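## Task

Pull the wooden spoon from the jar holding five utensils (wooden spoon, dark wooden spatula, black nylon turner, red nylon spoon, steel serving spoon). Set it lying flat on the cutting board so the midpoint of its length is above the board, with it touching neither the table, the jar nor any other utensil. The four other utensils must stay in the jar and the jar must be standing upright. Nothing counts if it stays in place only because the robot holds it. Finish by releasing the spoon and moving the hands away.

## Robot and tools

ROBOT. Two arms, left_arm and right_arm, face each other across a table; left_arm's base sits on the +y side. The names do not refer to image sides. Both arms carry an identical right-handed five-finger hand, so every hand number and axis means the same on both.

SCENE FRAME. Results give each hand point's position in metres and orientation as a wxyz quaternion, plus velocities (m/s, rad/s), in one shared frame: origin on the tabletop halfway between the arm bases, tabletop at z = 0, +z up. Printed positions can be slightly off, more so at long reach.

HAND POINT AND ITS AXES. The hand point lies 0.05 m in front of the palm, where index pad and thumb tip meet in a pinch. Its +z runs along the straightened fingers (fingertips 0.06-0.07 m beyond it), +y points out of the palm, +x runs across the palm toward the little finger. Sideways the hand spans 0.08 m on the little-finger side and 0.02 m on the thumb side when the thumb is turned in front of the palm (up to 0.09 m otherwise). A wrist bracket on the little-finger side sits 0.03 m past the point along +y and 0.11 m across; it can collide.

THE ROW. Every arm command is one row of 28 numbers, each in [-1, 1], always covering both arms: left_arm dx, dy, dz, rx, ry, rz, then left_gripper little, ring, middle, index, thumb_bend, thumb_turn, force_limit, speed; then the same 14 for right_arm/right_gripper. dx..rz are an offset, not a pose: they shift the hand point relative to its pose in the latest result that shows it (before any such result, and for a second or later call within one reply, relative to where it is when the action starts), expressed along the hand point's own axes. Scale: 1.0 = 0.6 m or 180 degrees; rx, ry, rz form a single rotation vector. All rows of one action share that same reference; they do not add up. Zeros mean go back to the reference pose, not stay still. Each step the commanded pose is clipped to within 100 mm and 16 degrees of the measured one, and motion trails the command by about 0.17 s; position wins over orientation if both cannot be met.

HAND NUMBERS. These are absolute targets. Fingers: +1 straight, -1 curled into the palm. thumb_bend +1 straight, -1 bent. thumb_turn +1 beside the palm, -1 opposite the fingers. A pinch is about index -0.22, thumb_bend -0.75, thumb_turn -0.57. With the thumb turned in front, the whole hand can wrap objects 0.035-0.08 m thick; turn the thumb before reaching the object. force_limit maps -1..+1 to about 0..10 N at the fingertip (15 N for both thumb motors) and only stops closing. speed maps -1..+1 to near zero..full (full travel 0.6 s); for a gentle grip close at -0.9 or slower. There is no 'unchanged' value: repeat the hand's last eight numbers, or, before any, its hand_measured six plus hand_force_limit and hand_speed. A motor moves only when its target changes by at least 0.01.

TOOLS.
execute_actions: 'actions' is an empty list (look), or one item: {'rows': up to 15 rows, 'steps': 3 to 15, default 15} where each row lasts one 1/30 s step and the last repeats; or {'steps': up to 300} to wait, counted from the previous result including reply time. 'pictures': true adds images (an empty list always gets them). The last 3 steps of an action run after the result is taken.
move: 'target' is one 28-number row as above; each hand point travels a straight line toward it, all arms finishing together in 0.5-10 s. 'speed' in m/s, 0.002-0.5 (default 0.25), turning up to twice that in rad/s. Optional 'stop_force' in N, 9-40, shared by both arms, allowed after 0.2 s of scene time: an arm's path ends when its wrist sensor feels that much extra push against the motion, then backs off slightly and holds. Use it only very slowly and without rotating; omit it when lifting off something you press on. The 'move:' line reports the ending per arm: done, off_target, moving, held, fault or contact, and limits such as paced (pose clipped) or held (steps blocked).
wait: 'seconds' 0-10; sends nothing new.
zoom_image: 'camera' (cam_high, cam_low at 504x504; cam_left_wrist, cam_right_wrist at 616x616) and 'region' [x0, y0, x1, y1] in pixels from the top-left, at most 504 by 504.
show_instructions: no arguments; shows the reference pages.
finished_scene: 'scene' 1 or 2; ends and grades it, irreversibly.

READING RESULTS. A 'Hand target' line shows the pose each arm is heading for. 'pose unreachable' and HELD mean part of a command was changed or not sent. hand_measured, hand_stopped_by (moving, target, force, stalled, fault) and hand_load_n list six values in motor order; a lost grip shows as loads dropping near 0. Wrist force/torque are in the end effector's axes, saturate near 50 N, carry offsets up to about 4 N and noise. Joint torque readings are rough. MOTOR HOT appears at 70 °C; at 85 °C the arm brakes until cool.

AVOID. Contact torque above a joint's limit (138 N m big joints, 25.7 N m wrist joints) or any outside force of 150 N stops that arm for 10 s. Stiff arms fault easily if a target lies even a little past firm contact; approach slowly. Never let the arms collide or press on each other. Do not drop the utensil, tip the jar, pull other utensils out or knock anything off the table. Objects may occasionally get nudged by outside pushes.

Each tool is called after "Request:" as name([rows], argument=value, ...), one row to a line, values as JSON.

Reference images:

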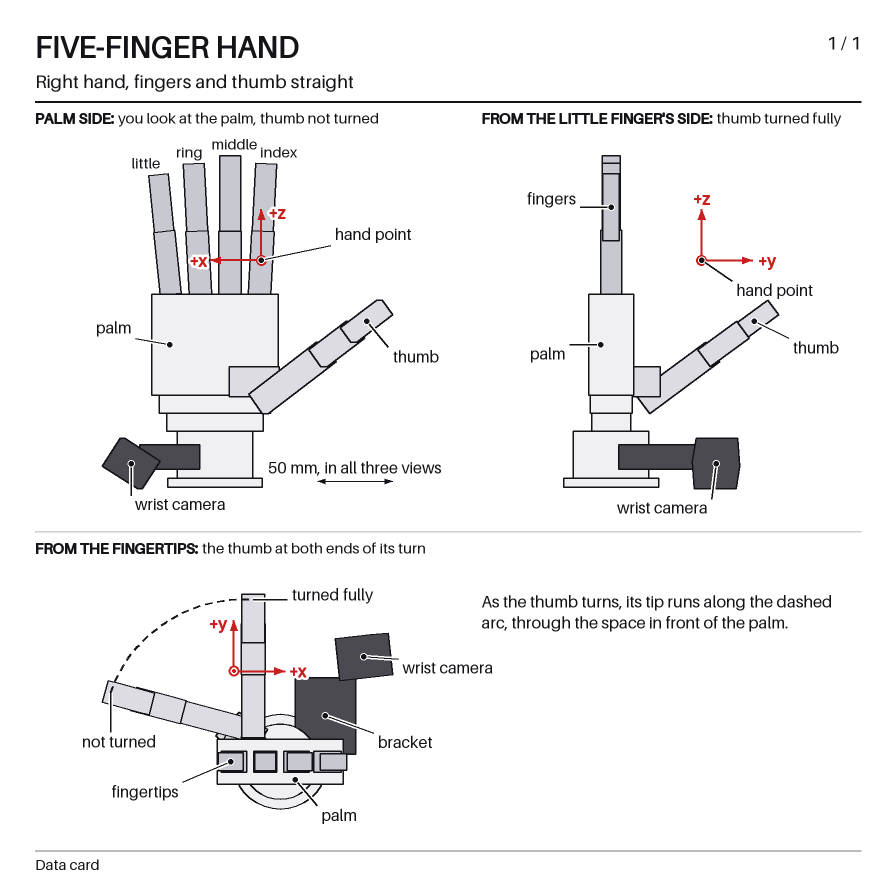

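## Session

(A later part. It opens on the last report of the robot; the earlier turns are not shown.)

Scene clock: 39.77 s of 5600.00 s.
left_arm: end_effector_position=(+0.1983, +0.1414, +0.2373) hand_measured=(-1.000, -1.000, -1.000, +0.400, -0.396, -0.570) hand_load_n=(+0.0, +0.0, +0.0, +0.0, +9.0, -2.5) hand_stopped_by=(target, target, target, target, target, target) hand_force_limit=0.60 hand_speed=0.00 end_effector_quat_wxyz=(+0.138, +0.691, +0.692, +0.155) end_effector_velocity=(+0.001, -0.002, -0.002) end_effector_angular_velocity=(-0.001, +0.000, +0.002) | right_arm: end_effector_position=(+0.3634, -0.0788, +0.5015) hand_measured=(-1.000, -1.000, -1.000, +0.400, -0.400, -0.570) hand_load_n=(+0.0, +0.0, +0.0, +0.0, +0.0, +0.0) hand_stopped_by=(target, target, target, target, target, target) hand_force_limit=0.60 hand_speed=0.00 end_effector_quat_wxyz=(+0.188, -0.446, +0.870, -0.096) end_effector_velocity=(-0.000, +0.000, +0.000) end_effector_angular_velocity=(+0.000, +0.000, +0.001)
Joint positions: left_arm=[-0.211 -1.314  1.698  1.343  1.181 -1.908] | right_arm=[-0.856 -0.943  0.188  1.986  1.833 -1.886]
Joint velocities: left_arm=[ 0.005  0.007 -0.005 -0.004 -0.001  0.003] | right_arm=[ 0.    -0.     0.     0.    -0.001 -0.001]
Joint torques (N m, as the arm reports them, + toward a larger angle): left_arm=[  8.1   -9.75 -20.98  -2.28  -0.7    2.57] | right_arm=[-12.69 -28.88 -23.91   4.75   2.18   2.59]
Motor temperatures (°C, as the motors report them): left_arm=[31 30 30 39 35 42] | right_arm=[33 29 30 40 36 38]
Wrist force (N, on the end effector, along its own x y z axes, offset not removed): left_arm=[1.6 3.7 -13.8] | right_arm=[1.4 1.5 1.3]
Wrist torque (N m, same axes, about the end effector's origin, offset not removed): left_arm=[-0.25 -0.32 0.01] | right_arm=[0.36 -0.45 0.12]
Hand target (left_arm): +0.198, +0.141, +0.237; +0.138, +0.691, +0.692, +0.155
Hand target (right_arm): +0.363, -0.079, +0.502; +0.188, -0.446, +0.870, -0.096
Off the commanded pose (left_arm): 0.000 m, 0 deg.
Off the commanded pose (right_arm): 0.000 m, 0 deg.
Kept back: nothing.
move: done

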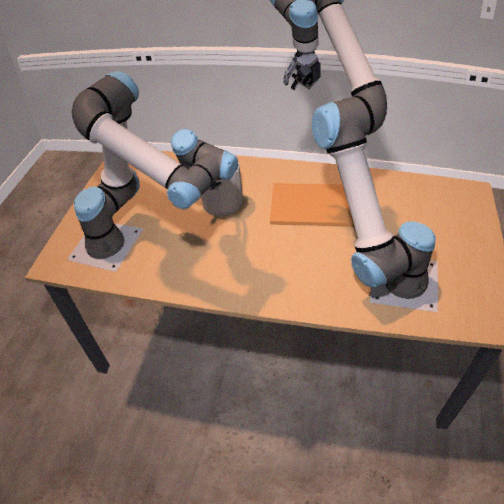

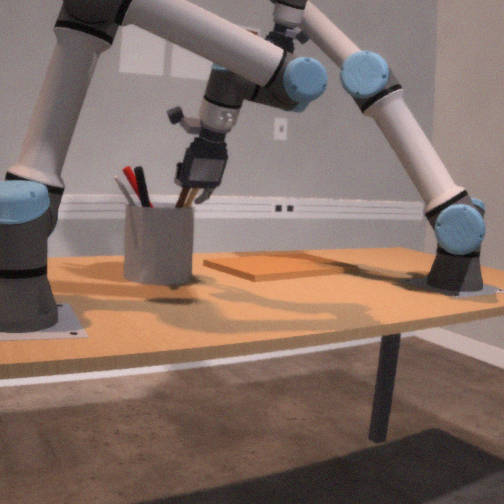

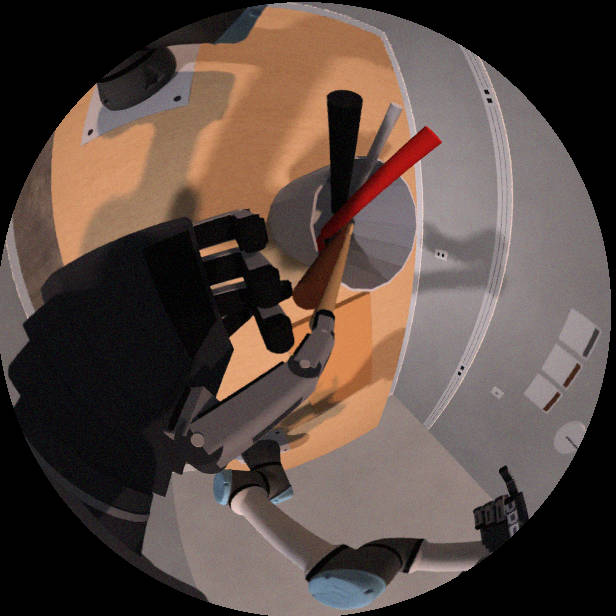

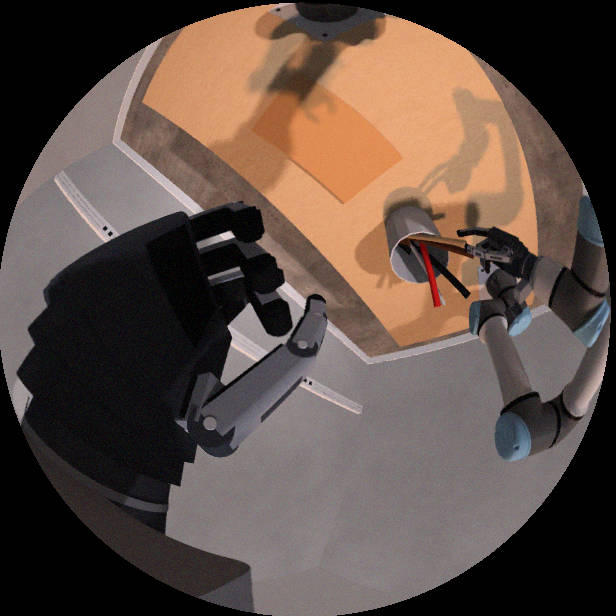

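Request:
move(target=[0,0.008,-0.008,0,0,0,-1,-1,-1,-0.5,-0.9,-0.57,0.6,-0.6,0,0,0,0,0,0,-1,-1,-1,0.4,-0.4,-0.57,0.6,0], speed=0.02)

Request:
move(target=[0,0,-0.05,0,0,0,-1,-1,-1,-0.5,-0.9,-0.57,0.6,-0.6,0,0,0,0,0,0,-1,-1,-1,0.4,-0.4,-0.57,0.6,0], speed=0.04)

Request:
zoom_image(camera="cam_low", region=[100, 80, 260, 240])

Scene clock: 41.40 s of 5600.00 s.
left_arm: end_effector_position=(+0.2008, +0.1413, +0.2436) hand_measured=(-1.000, -1.000, -1.000, -0.238, -0.844, -0.570) hand_load_n=(+0.0, +0.0, +0.0, +11.0, +11.5, +0.5) hand_stopped_by=(target, target, target, force, force, target) hand_force_limit=0.60 hand_speed=-0.60 end_effector_quat_wxyz=(+0.138, +0.691, +0.692, +0.155) end_effector_velocity=(+0.000, +0.000, -0.000) end_effector_angular_velocity=(+0.000, +0.000, +0.002) | right_arm: end_effector_position=(+0.3634, -0.0788, +0.5015) hand_measured=(-1.000, -1.000, -1.000, +0.400, -0.400, -0.570) hand_load_n=(+0.0, +0.0, +0.0, +0.0, +0.0, +0.0) hand_stopped_by=(target, target, target, target, target, target) hand_force_limit=0.60 hand_speed=0.00 end_effector_quat_wxyz=(+0.188, -0.446, +0.870, -0.096) end_effector_velocity=(-0.000, +0.000, +0.000) end_effector_angular_velocity=(-0.000, -0.000, +0.000)
Joint positions: left_arm=[-0.205 -1.319  1.687  1.357  1.18  -1.901] | right_arm=[-0.856 -0.943  0.188  1.986  1.833 -1.886]
Joint velocities: left_arm=[ 0.001  0.     0.     0.     0.001 -0.001] | right_arm=[ 0.001 -0.    -0.     0.     0.001  0.   ]
Joint torques (N m, as the arm reports them, + toward a larger angle): left_arm=[  7.31 -42.97 -26.46   4.88  -2.78   2.37] | right_arm=[-12.11 -28.47 -24.     4.71   2.22   2.63]
Motor temperatures (°C, as the motors report them): left_arm=[31 30 30 39 35 42] | right_arm=[33 29 30 40 36 38]
Wrist force (N, on the end effector, along its own x y z axes, offset not removed): left_arm=[0.7 -1.2 1.1] | right_arm=[0.1 2.2 3.2]
Wrist torque (N m, same axes, about the end effector's origin, offset not removed): left_arm=[-0.18 -0.32 0.05] | right_arm=[0.29 -0.25 -0.02]
Hand target (left_arm): +0.201, +0.141, +0.244; +0.138, +0.691, +0.692, +0.155
Hand target (right_arm): +0.363, -0.079, +0.502; +0.188, -0.446, +0.870, -0.096
Off the commanded pose (left_arm): 0.000 m, 0 deg.
Off the commanded pose (right_arm): 0.000 m, 0 deg.
Kept back: nothing.
move: done

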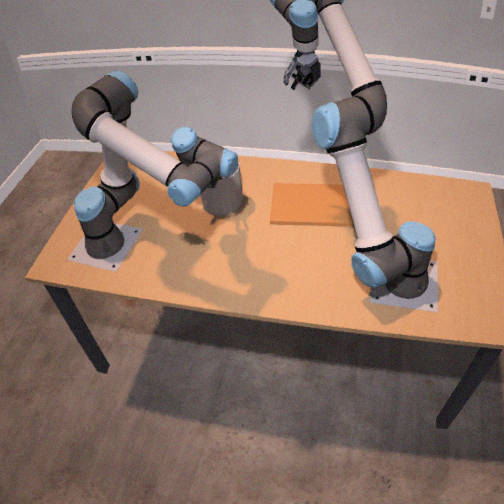

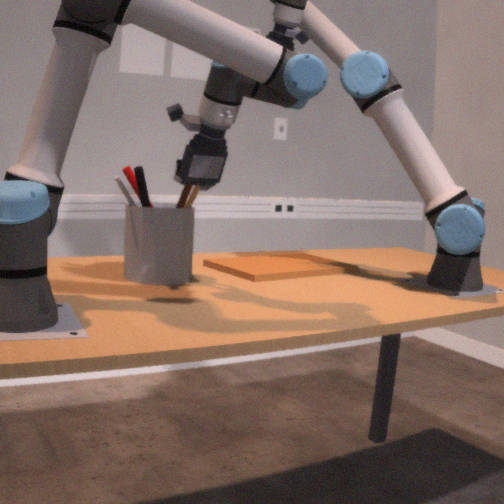

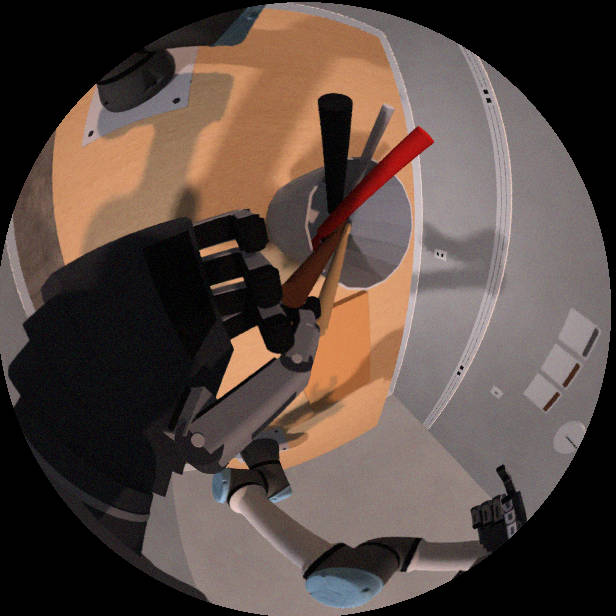

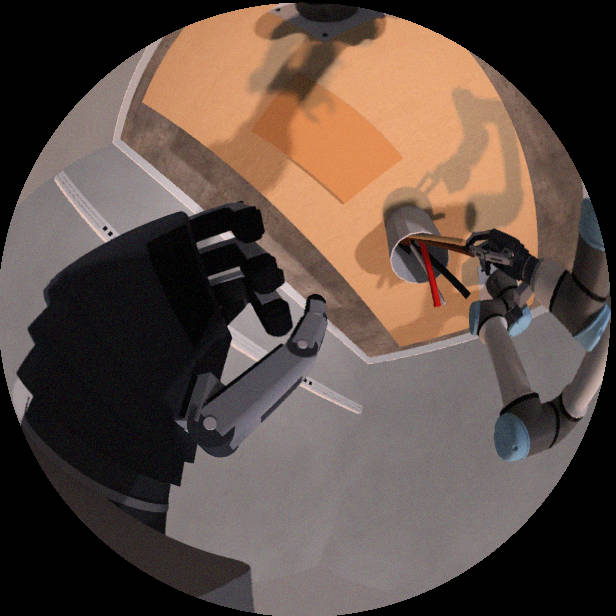

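Scene clock: 42.57 s of 5600.00 s.
left_arm: end_effector_position=(+0.1888, +0.1406, +0.2708) hand_measured=(-1.000, -1.000, -1.000, -0.238, -0.844, -0.570) hand_load_n=(+0.0, +0.0, +0.0, +11.0, +11.5, +0.5) hand_stopped_by=(target, target, target, force, force, target) hand_force_limit=0.60 hand_speed=-0.60 end_effector_quat_wxyz=(+0.138, +0.691, +0.692, +0.155) end_effector_velocity=(-0.001, +0.000, +0.003) end_effector_angular_velocity=(+0.000, +0.000, +0.000) | right_arm: end_effector_position=(+0.3634, -0.0788, +0.5015) hand_measured=(-1.000, -1.000, -1.000, +0.400, -0.400, -0.570) hand_load_n=(+0.0, +0.0, +0.0, +0.0, +0.0, +0.0) hand_stopped_by=(target, target, target, target, target, target) hand_force_limit=0.60 hand_speed=0.00 end_effector_quat_wxyz=(+0.188, -0.446, +0.870, -0.096) end_effector_velocity=(+0.001, -0.000, -0.000) end_effector_angular_velocity=(-0.002, -0.001, -0.000)
Joint positions: left_arm=[-0.234 -1.339  1.642  1.434  1.185 -1.933] | right_arm=[-0.856 -0.943  0.188  1.986  1.833 -1.886]
Joint velocities: left_arm=[-0.003 -0.002 -0.004  0.007  0.001 -0.003] | right_arm=[-0.     0.    -0.     0.     0.002 -0.001]
Joint torques (N m, as the arm reports them, + toward a larger angle): left_arm=[ -6.45 -42.38 -27.16   5.22   1.64  -2.56] | right_arm=[-11.63 -28.15 -23.53   4.62   2.25   2.77]
Motor temperatures (°C, as the motors report them): left_arm=[31 30 30 39 35 42] | right_arm=[33 29 30 40 36 38]
Wrist force (N, on the end effector, along its own x y z axes, offset not removed): left_arm=[0.4 -1.4 1.4] | right_arm=[1.5 2.1 2.5]
Wrist torque (N m, same axes, about the end effector's origin, offset not removed): left_arm=[-0.24 -0.36 0.03] | right_arm=[0.38 -0.46 0.06]
Hand target (left_arm): +0.189, +0.141, +0.271; +0.138, +0.691, +0.692, +0.155
Hand target (right_arm): +0.363, -0.079, +0.502; +0.188, -0.446, +0.870, -0.096
Off the commanded pose (left_arm): 0.000 m, 0 deg.
Off the commanded pose (right_arm): 0.000 m, 0 deg.
Kept back: nothing.
move: done

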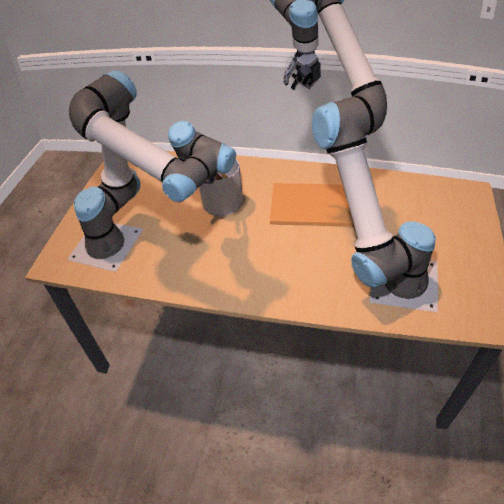

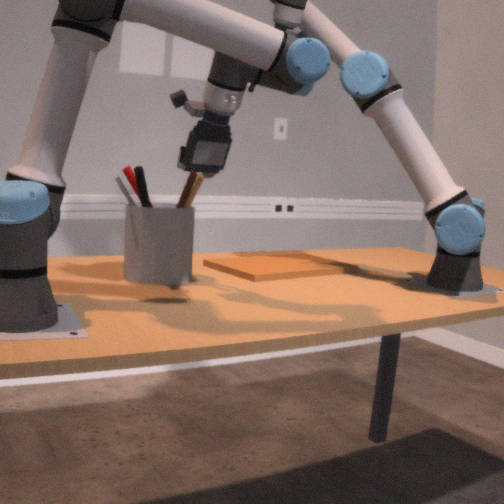

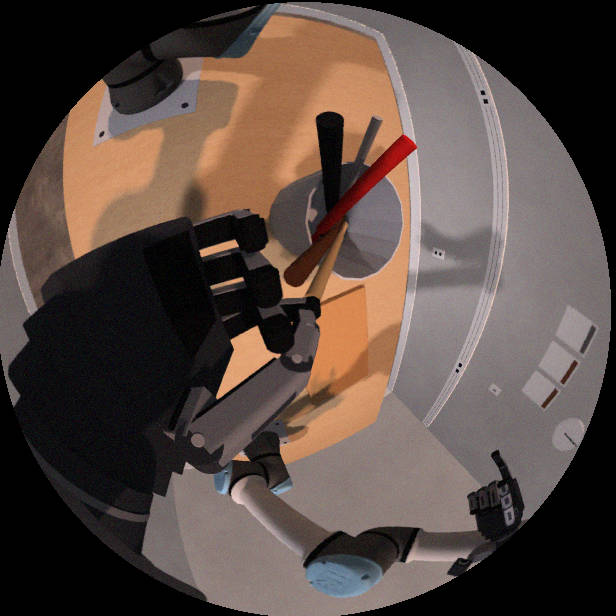

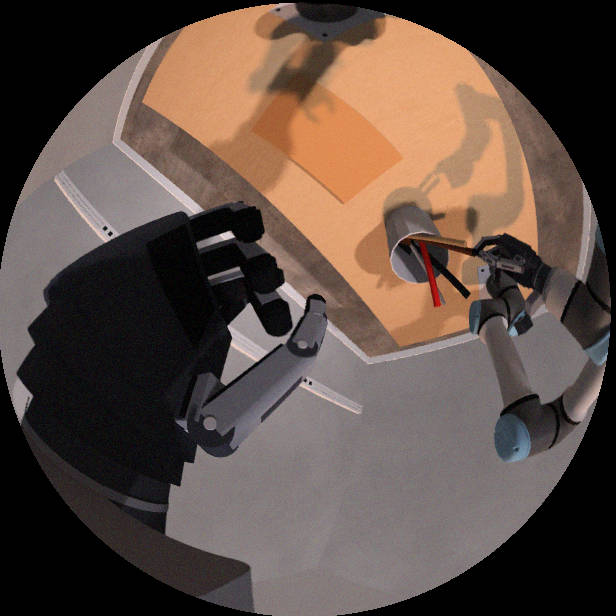

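Region (100, 80, 260, 240) of cam_low's 504x504 image, scaled by 3.150, with more detail than that image has.

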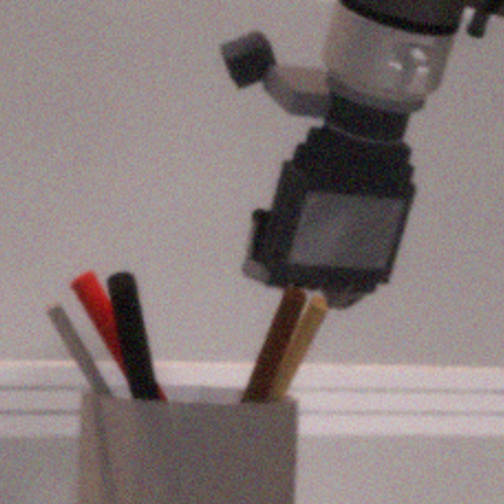

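Request:
move(target=[-0.015,0.015,0,0,0,0,-1,-1,-1,0.5,-0.3,-0.57,0.6,0,0,0,0,0,0,0,-1,-1,-1,0.4,-0.4,-0.57,0.6,0], speed=0.04)

Request:
move(target=[0,0,0.11,0,0,0,-1,-1,-1,0.5,-0.3,-0.57,0.6,0,0,0,0,0,0,0,-1,-1,-1,0.4,-0.4,-0.57,0.6,0], speed=0.03, stop_force=9)

Request:
zoom_image(camera="cam_left_wrist", region=[180, 150, 430, 400])

Request:
zoom_image(camera="cam_right_wrist", region=[380, 190, 560, 320])

Request:
zoom_image(camera="cam_low", region=[100, 80, 260, 240])

Scene clock: 43.70 s of 5600.00 s.
left_arm: end_effector_position=(+0.1969, +0.1318, +0.2741) hand_measured=(-1.000, -1.000, -1.000, +0.500, -0.300, -0.570) hand_load_n=(+0.0, +0.0, +0.0, +0.0, +0.0, +0.0) hand_stopped_by=(target, target, target, target, target, target) hand_force_limit=0.60 hand_speed=0.00 end_effector_quat_wxyz=(+0.138, +0.691, +0.692, +0.155) end_effector_velocity=(+0.002, -0.002, +0.001) end_effector_angular_velocity=(-0.002, -0.001, +0.000) | right_arm: end_effector_position=(+0.3634, -0.0788, +0.5015) hand_measured=(-1.000, -1.000, -1.000, +0.400, -0.400, -0.570) hand_load_n=(+0.0, +0.0, +0.0, +0.0, +0.0, +0.0) hand_stopped_by=(target, target, target, target, target, target) hand_force_limit=0.60 hand_speed=0.00 end_effector_quat_wxyz=(+0.188, -0.446, +0.870, -0.096) end_effector_velocity=(+0.000, -0.000, +0.000) end_effector_angular_velocity=(+0.000, -0.000, -0.001)
Joint positions: left_arm=[-0.207 -1.32   1.606  1.44   1.181 -1.904] | right_arm=[-0.856 -0.943  0.188  1.986  1.833 -1.886]
Joint velocities: left_arm=[ 0.005  0.004 -0.007 -0.    -0.002  0.005] | right_arm=[-0.001  0.    -0.     0.    -0.     0.   ]
Joint torques (N m, as the arm reports them, + toward a larger angle): left_arm=[  8.1  -17.18 -26.32   5.17  -2.93   2.68] | right_arm=[-11.49 -27.57 -24.42   4.7    2.37   2.64]
Motor temperatures (°C, as the motors report them): left_arm=[31 30 30 39 35 42] | right_arm=[33 29 30 40 36 38]
Wrist force (N, on the end effector, along its own x y z axes, offset not removed): left_arm=[0.8 -1.0 0.0] | right_arm=[1.9 1.9 0.2]
Wrist torque (N m, same axes, about the end effector's origin, offset not removed): left_arm=[-0.11 -0.35 0.09] | right_arm=[0.42 -0.53 0.09]
Hand target (left_arm): +0.197, +0.132, +0.274; +0.138, +0.691, +0.692, +0.155
Hand target (right_arm): +0.363, -0.079, +0.502; +0.188, -0.446, +0.870, -0.096
Off the commanded pose (left_arm): 0.000 m, 0 deg.
Off the commanded pose (right_arm): 0.000 m, 0 deg.
Kept back: nothing.
move: done

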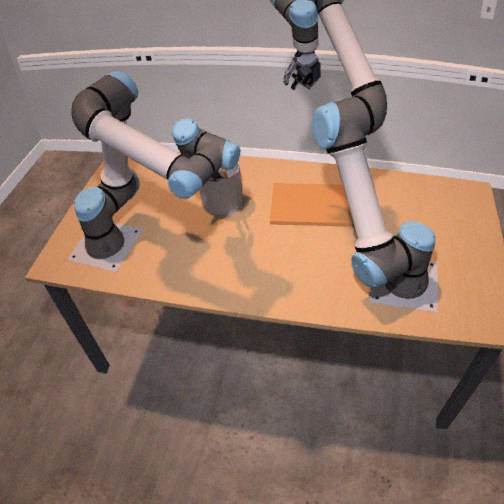

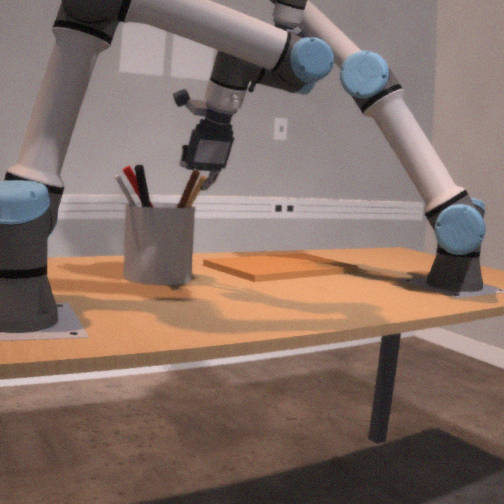

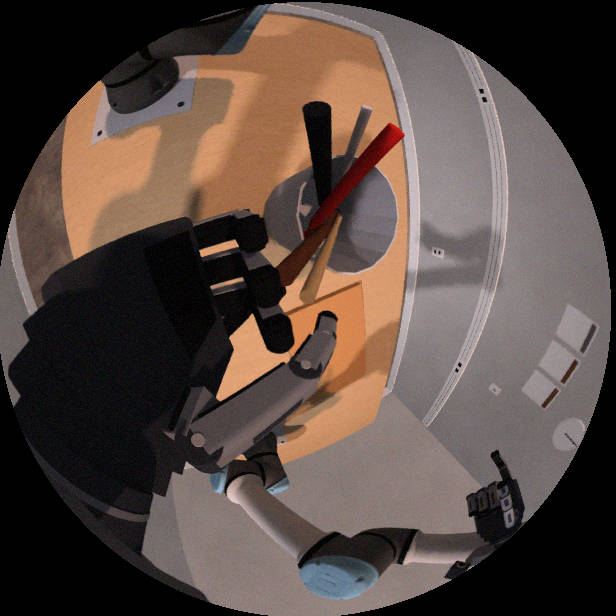

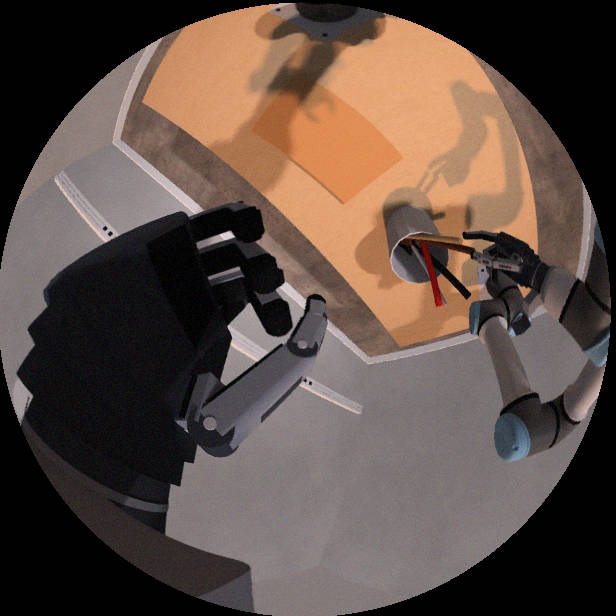

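Scene clock: 46.30 s of 5600.00 s.
left_arm: end_effector_position=(+0.2235, +0.1334, +0.2141) hand_measured=(-1.000, -1.000, -1.000, +0.500, -0.300, -0.570) hand_load_n=(+0.0, +0.0, +0.0, +0.0, +0.0, +0.0) hand_stopped_by=(target, target, target, target, target, target) hand_force_limit=0.60 hand_speed=0.00 end_effector_quat_wxyz=(+0.138, +0.691, +0.692, +0.155) end_effector_velocity=(+0.001, +0.001, -0.002) end_effector_angular_velocity=(+0.000, +0.001, +0.002) | right_arm: end_effector_position=(+0.3634, -0.0788, +0.5015) hand_measured=(-1.000, -1.000, -1.000, +0.400, -0.400, -0.570) hand_load_n=(+0.0, +0.0, +0.0, +0.0, +0.0, +0.0) hand_stopped_by=(target, target, target, target, target, target) hand_force_limit=0.60 hand_speed=0.00 end_effector_quat_wxyz=(+0.188, -0.446, +0.870, -0.096) end_effector_velocity=(+0.000, -0.000, -0.000) end_effector_angular_velocity=(-0.001, +0.000, +0.001)
Joint positions: left_arm=[-0.141 -1.272  1.698  1.272  1.171 -1.833] | right_arm=[-0.856 -0.943  0.188  1.986  1.833 -1.886]
Joint velocities: left_arm=[ 0.004  0.002  0.003 -0.007  0.001  0.003] | right_arm=[-0.001  0.     0.    -0.     0.    -0.001]
Joint torques (N m, as the arm reports them, + toward a larger angle): left_arm=[  7.12 -17.77 -10.96  -0.78  -2.92   2.25] | right_arm=[-11.86 -28.62 -23.1    4.63   2.33   2.51]
Motor temperatures (°C, as the motors report them): left_arm=[31 30 30 39 35 42] | right_arm=[33 29 30 40 36 38]
Wrist force (N, on the end effector, along its own x y z axes, offset not removed): left_arm=[0.6 -1.4 -0.8] | right_arm=[1.7 0.7 1.0]
Wrist torque (N m, same axes, about the end effector's origin, offset not removed): left_arm=[-0.08 -0.35 0.11] | right_arm=[0.20 -0.48 0.08]
Hand target (left_arm): +0.224, +0.133, +0.214; +0.138, +0.691, +0.692, +0.155
Hand target (right_arm): +0.363, -0.079, +0.502; +0.188, -0.446, +0.870, -0.096
Off the commanded pose (left_arm): 0.000 m, 0 deg.
Off the commanded pose (right_arm): 0.000 m, 0 deg.
Kept back: nothing.
move: done

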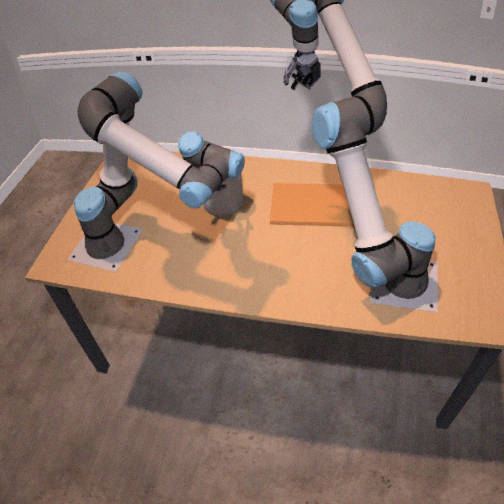

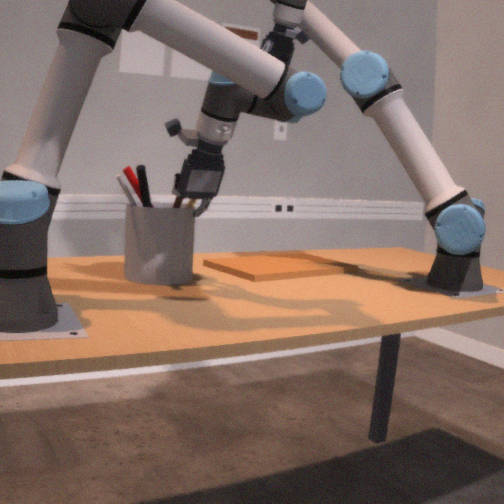

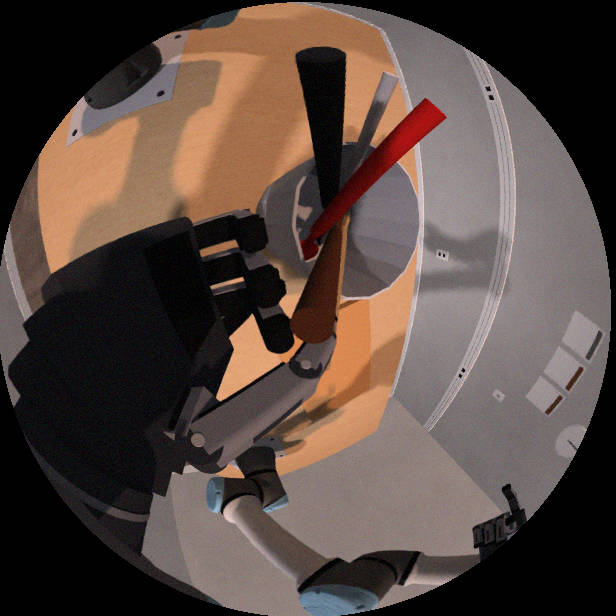

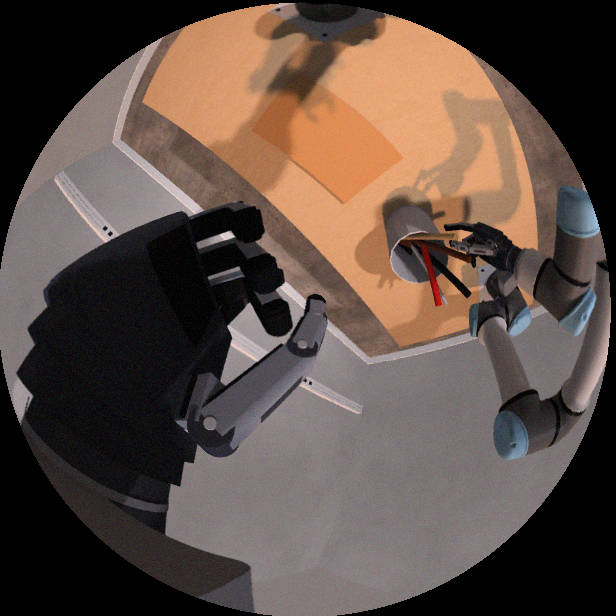

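Region (180, 150, 430, 400) of cam_left_wrist's 616x616 image, scaled by 2.016, with more detail than that image has.

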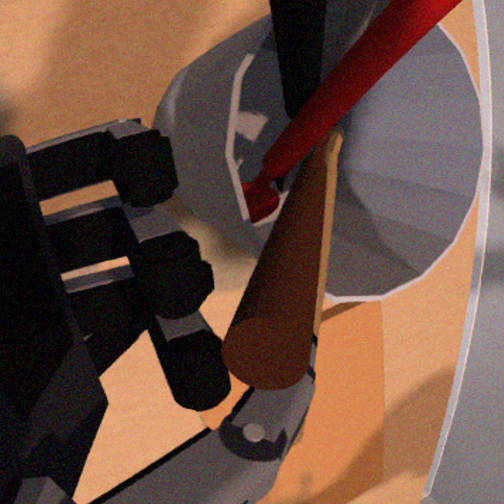

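Region (380, 190, 560, 320) of cam_right_wrist's 616x616 image, scaled by 2.800, with more detail than that image has.

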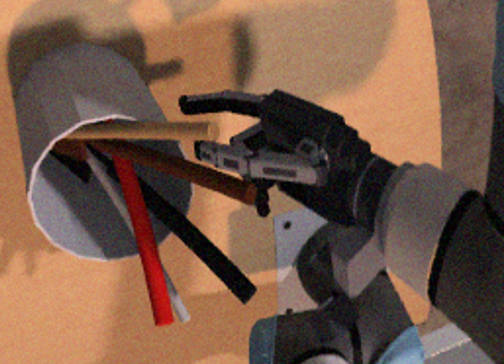

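Region (100, 80, 260, 240) of cam_low's 504x504 image, scaled by 3.150, with more detail than that image has.

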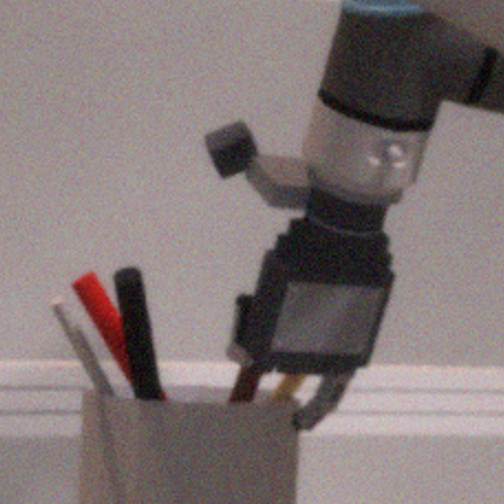

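Request:
move(target=[0,0,0,0,0,0,-1,-1,-1,-0.5,-0.9,-0.57,0.6,-0.6,0,0,0,0,0,0,-1,-1,-1,0.4,-0.4,-0.57,0.6,0])

Request:
move(target=[0,0,-0.06,0,0,0,-1,-1,-1,-0.5,-0.9,-0.57,0.6,-0.6,0,0,0,0,0,0,-1,-1,-1,0.4,-0.4,-0.57,0.6,0], speed=0.04)

Request:
zoom_image(camera="cam_low", region=[100, 80, 260, 240])

Scene clock: 48.10 s of 5600.00 s.
left_arm: end_effector_position=(+0.2235, +0.1334, +0.2141) hand_measured=(-1.000, -1.000, -1.000, -0.242, -0.812, -0.570) hand_load_n=(+0.0, +0.0, +0.0, +11.5, +12.0, +0.5) hand_stopped_by=(target, target, target, force, force, target) hand_force_limit=0.60 hand_speed=-0.60 end_effector_quat_wxyz=(+0.138, +0.691, +0.692, +0.155) end_effector_velocity=(+0.001, +0.000, +0.000) end_effector_angular_velocity=(-0.001, +0.001, +0.002) | right_arm: end_effector_position=(+0.3634, -0.0788, +0.5015) hand_measured=(-1.000, -1.000, -1.000, +0.400, -0.400, -0.570) hand_load_n=(+0.0, +0.0, +0.0, +0.0, +0.0, +0.0) hand_stopped_by=(target, target, target, target, target, target) hand_force_limit=0.60 hand_speed=0.00 end_effector_quat_wxyz=(+0.188, -0.446, +0.870, -0.096) end_effector_velocity=(+0.000, -0.000, +0.000) end_effector_angular_velocity=(-0.000, -0.000, -0.000)
Joint positions: left_arm=[-0.141 -1.272  1.698  1.272  1.171 -1.833] | right_arm=[-0.856 -0.943  0.188  1.986  1.833 -1.886]
Joint velocities: left_arm=[ 0.001 -0.001 -0.     0.     0.    -0.   ] | right_arm=[-0.001  0.    -0.001  0.     0.    -0.001]
Joint torques (N m, as the arm reports them, + toward a larger angle): left_arm=[ -7.12 -44.88 -25.96   4.83   0.96  -2.26] | right_arm=[-13.09 -28.53 -22.67   4.65   2.4    2.59]
Motor temperatures (°C, as the motors report them): left_arm=[31 30 30 39 35 42] | right_arm=[33 29 30 40 36 38]
Wrist force (N, on the end effector, along its own x y z axes, offset not removed): left_arm=[1.0 -0.4 0.3] | right_arm=[-0.5 3.0 3.9]
Wrist torque (N m, same axes, about the end effector's origin, offset not removed): left_arm=[0.03 -0.40 0.13] | right_arm=[0.40 -0.24 0.04]
Hand target (left_arm): +0.223, +0.133, +0.214; +0.138, +0.691, +0.692, +0.155
Hand target (right_arm): +0.363, -0.079, +0.502; +0.188, -0.446, +0.870, -0.096
Off the commanded pose (left_arm): 0.000 m, 0 deg.
Off the commanded pose (right_arm): 0.000 m, 0 deg.
Kept back: nothing.
move: done

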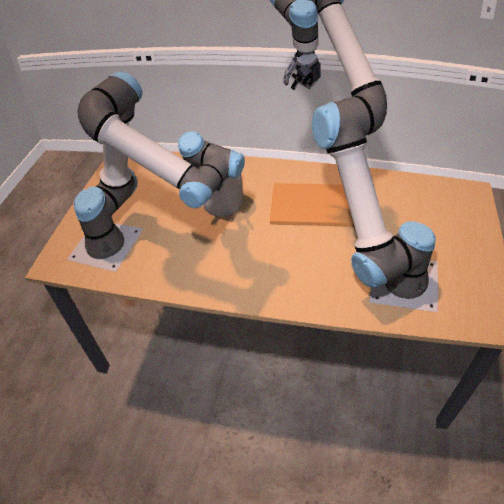

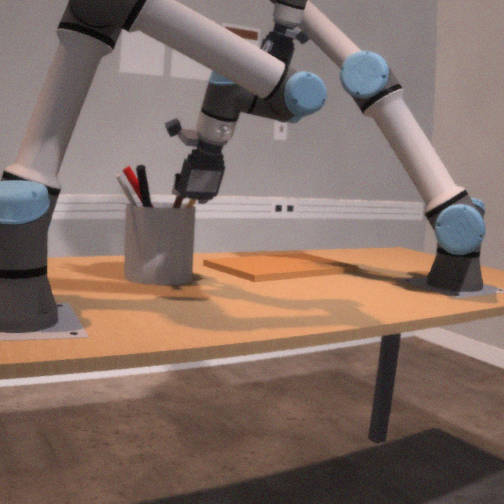

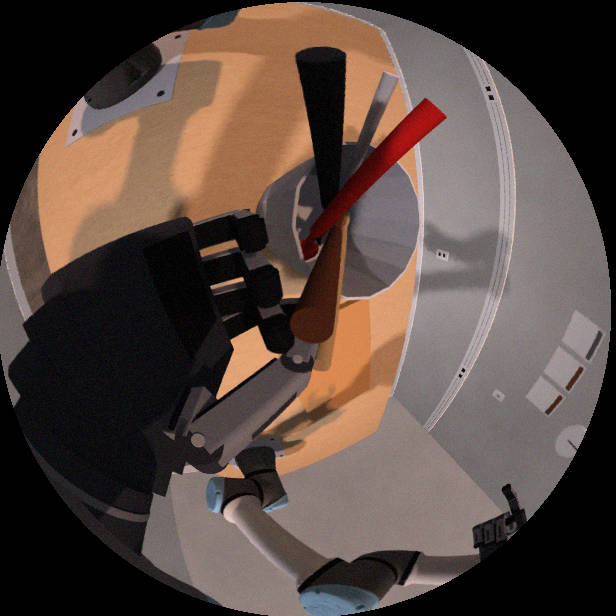

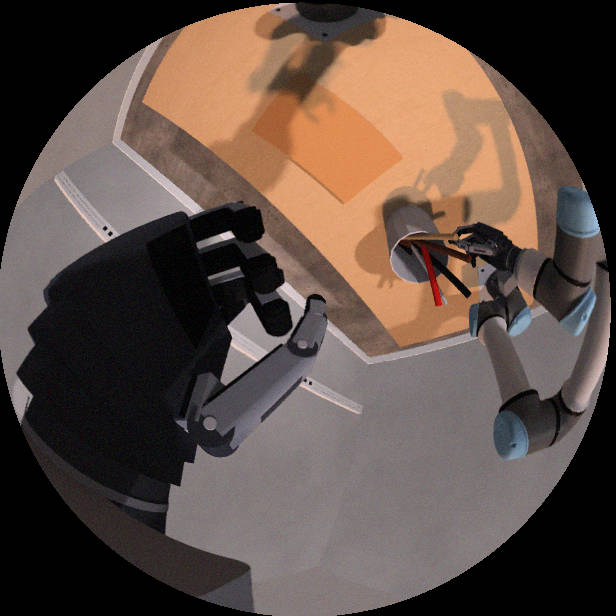

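Scene clock: 49.43 s of 5600.00 s.
left_arm: end_effector_position=(+0.2090, +0.1325, +0.2467) hand_measured=(-1.000, -1.000, -1.000, -0.242, -0.812, -0.570) hand_load_n=(+0.0, +0.0, +0.0, +11.5, +12.0, +0.5) hand_stopped_by=(target, target, target, force, force, target) hand_force_limit=0.60 hand_speed=-0.60 end_effector_quat_wxyz=(+0.138, +0.691, +0.692, +0.155) end_effector_velocity=(-0.001, -0.000, +0.002) end_effector_angular_velocity=(+0.002, +0.000, -0.002) | right_arm: end_effector_position=(+0.3634, -0.0788, +0.5015) hand_measured=(-1.000, -1.000, -1.000, +0.400, -0.400, -0.570) hand_load_n=(+0.0, +0.0, +0.0, +0.0, +0.0, +0.0) hand_stopped_by=(target, target, target, target, target, target) hand_force_limit=0.60 hand_speed=0.00 end_effector_quat_wxyz=(+0.188, -0.446, +0.870, -0.096) end_effector_velocity=(-0.000, +0.000, +0.000) end_effector_angular_velocity=(+0.000, +0.000, -0.000)
Joint positions: left_arm=[-0.177 -1.301  1.651  1.363  1.176 -1.872] | right_arm=[-0.856 -0.943  0.188  1.986  1.833 -1.886]
Joint velocities: left_arm=[-0.003 -0.001 -0.004  0.007  0.001 -0.001] | right_arm=[ 0.001 -0.     0.     0.    -0.     0.001]
Joint torques (N m, as the arm reports them, + toward a larger angle): left_arm=[ -6.97 -44.21 -27.15   4.71   1.85  -2.23] | right_arm=[-11.94 -28.   -23.27   4.63   2.25   2.49]
Motor temperatures (°C, as the motors report them): left_arm=[31 30 30 39 35 42] | right_arm=[33 29 30 40 36 38]
Wrist force (N, on the end effector, along its own x y z axes, offset not removed): left_arm=[0.7 -1.3 1.4] | right_arm=[1.4 0.8 2.6]
Wrist torque (N m, same axes, about the end effector's origin, offset not removed): left_arm=[-0.25 -0.53 0.13] | right_arm=[0.16 -0.46 0.09]
Hand target (left_arm): +0.209, +0.133, +0.247; +0.138, +0.691, +0.692, +0.155
Hand target (right_arm): +0.363, -0.079, +0.502; +0.188, -0.446, +0.870, -0.096
Off the commanded pose (left_arm): 0.000 m, 0 deg.
Off the commanded pose (right_arm): 0.000 m, 0 deg.
Kept back: nothing.
move: done

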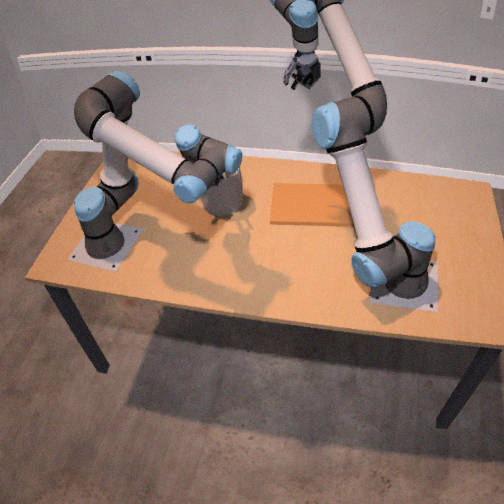

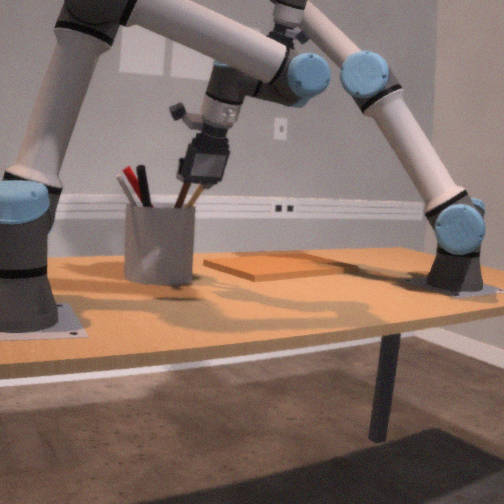

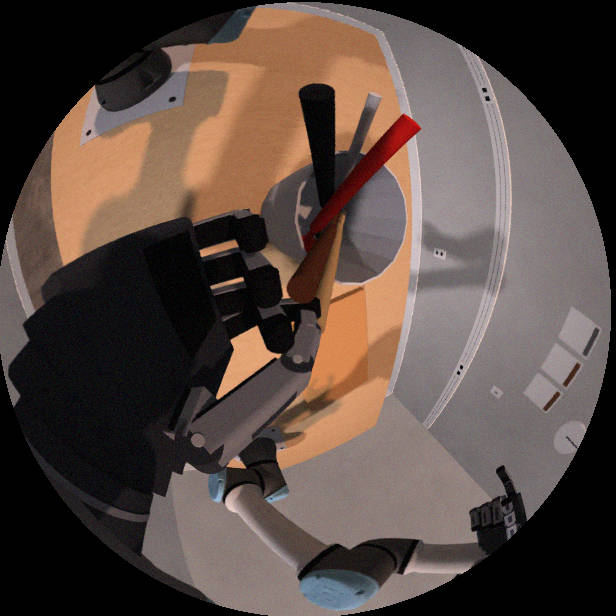

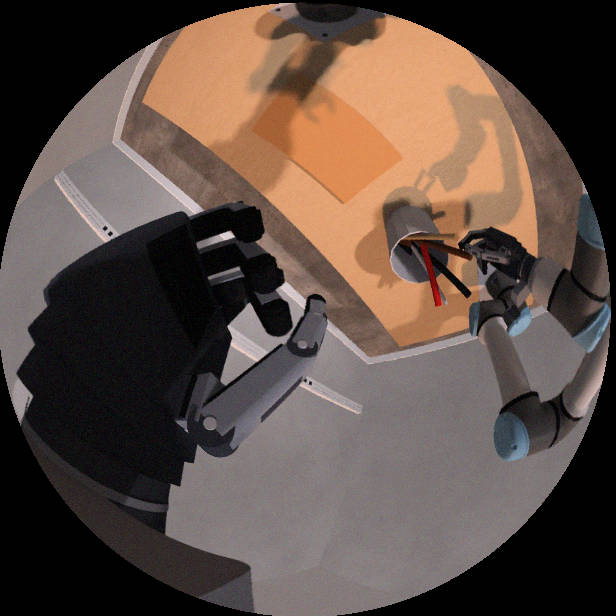

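Region (100, 80, 260, 240) of cam_low's 504x504 image, scaled by 3.150, with more detail than that image has.

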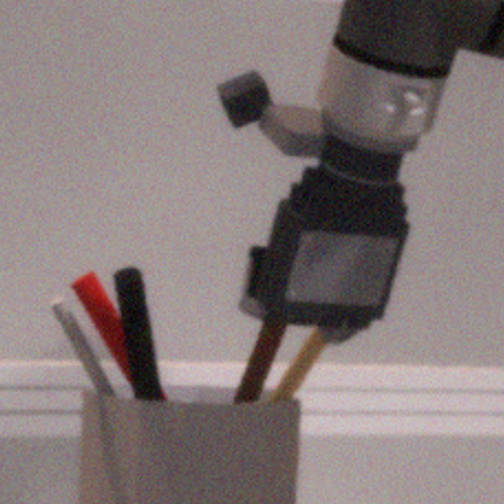

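Request:
move(target=[0,0,-0.06,0,0,0,-1,-1,-1,-0.5,-0.9,-0.57,0.6,-0.6,0,0,0,0,0,0,-1,-1,-1,0.4,-0.4,-0.57,0.6,0], speed=0.04)

Request:
zoom_image(camera="cam_low", region=[100, 80, 260, 240])

Scene clock: 51.00 s of 5600.00 s.
left_arm: end_effector_position=(+0.1946, +0.1316, +0.2793) hand_measured=(-1.000, -1.000, -1.000, -0.242, -0.812, -0.570) hand_load_n=(+0.0, +0.0, +0.0, +11.5, +12.0, +0.5) hand_stopped_by=(target, target, target, force, force, target) hand_force_limit=0.60 hand_speed=-0.60 end_effector_quat_wxyz=(+0.138, +0.691, +0.692, +0.155) end_effector_velocity=(-0.001, +0.000, +0.003) end_effector_angular_velocity=(+0.000, -0.001, +0.001) | right_arm: end_effector_position=(+0.3634, -0.0788, +0.5015) hand_measured=(-1.000, -1.000, -1.000, +0.400, -0.400, -0.570) hand_load_n=(+0.0, +0.0, +0.0, +0.0, +0.0, +0.0) hand_stopped_by=(target, target, target, target, target, target) hand_force_limit=0.60 hand_speed=0.00 end_effector_quat_wxyz=(+0.188, -0.446, +0.870, -0.096) end_effector_velocity=(+0.000, -0.000, +0.000) end_effector_angular_velocity=(+0.001, -0.000, -0.002)
Joint positions: left_arm=[-0.213 -1.323  1.597  1.454  1.181 -1.91 ] | right_arm=[-0.856 -0.943  0.188  1.986  1.833 -1.886]
Joint velocities: left_arm=[-0.002 -0.001 -0.004  0.007 -0.    -0.004] | right_arm=[-0.001 -0.001  0.     0.    -0.001  0.001]
Joint torques (N m, as the arm reports them, + toward a larger angle): left_arm=[ -7.02 -42.74 -28.09   4.96   1.8   -2.19] | right_arm=[-12.34 -28.34 -23.5    4.53   2.41   2.56]
Motor temperatures (°C, as the motors report them): left_arm=[31 30 30 39 35 42] | right_arm=[33 29 30 40 36 38]
Wrist force (N, on the end effector, along its own x y z axes, offset not removed): left_arm=[0.1 -1.7 1.9] | right_arm=[1.6 0.8 1.4]
Wrist torque (N m, same axes, about the end effector's origin, offset not removed): left_arm=[-0.37 -0.34 0.04] | right_arm=[0.19 -0.42 0.01]
Hand target (left_arm): +0.194, +0.132, +0.280; +0.138, +0.691, +0.692, +0.155
Hand target (right_arm): +0.363, -0.079, +0.502; +0.188, -0.446, +0.870, -0.096
Off the commanded pose (left_arm): 0.000 m, 0 deg.
Off the commanded pose (right_arm): 0.000 m, 0 deg.
Kept back: nothing.
move: done

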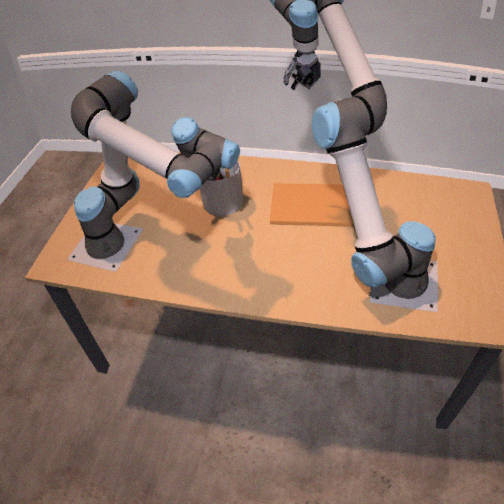

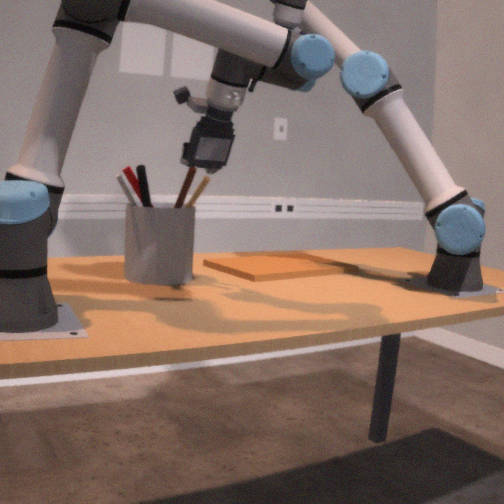

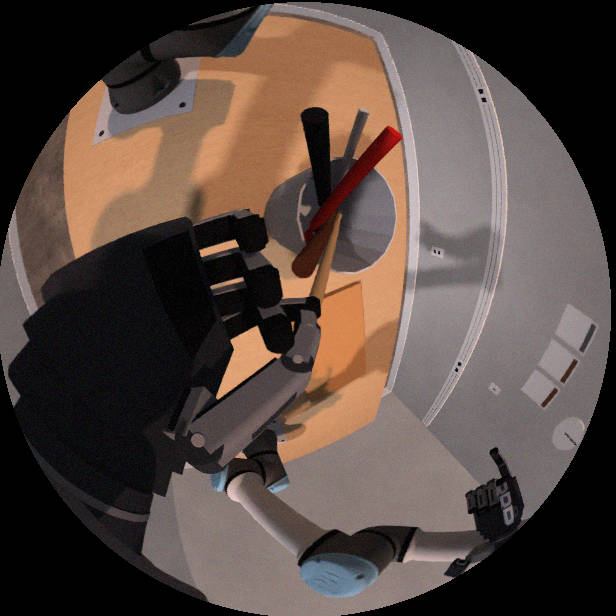

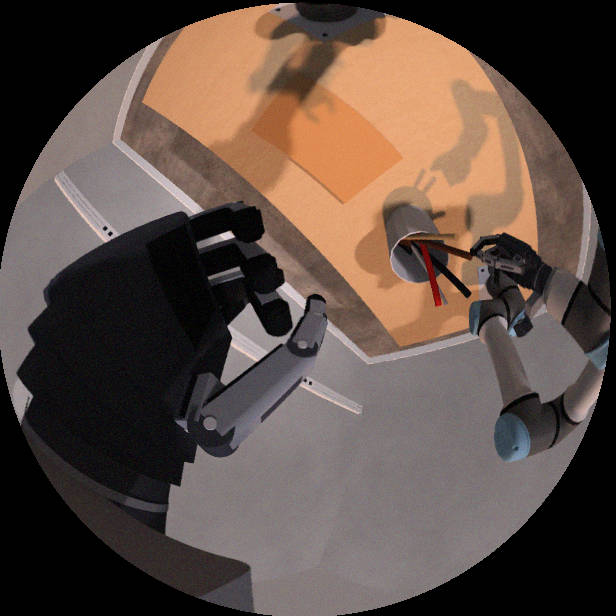

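Region (100, 80, 260, 240) of cam_low's 504x504 image, scaled by 3.150, with more detail than that image has.

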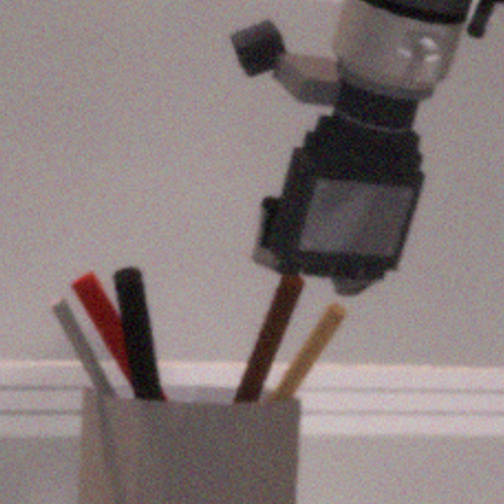

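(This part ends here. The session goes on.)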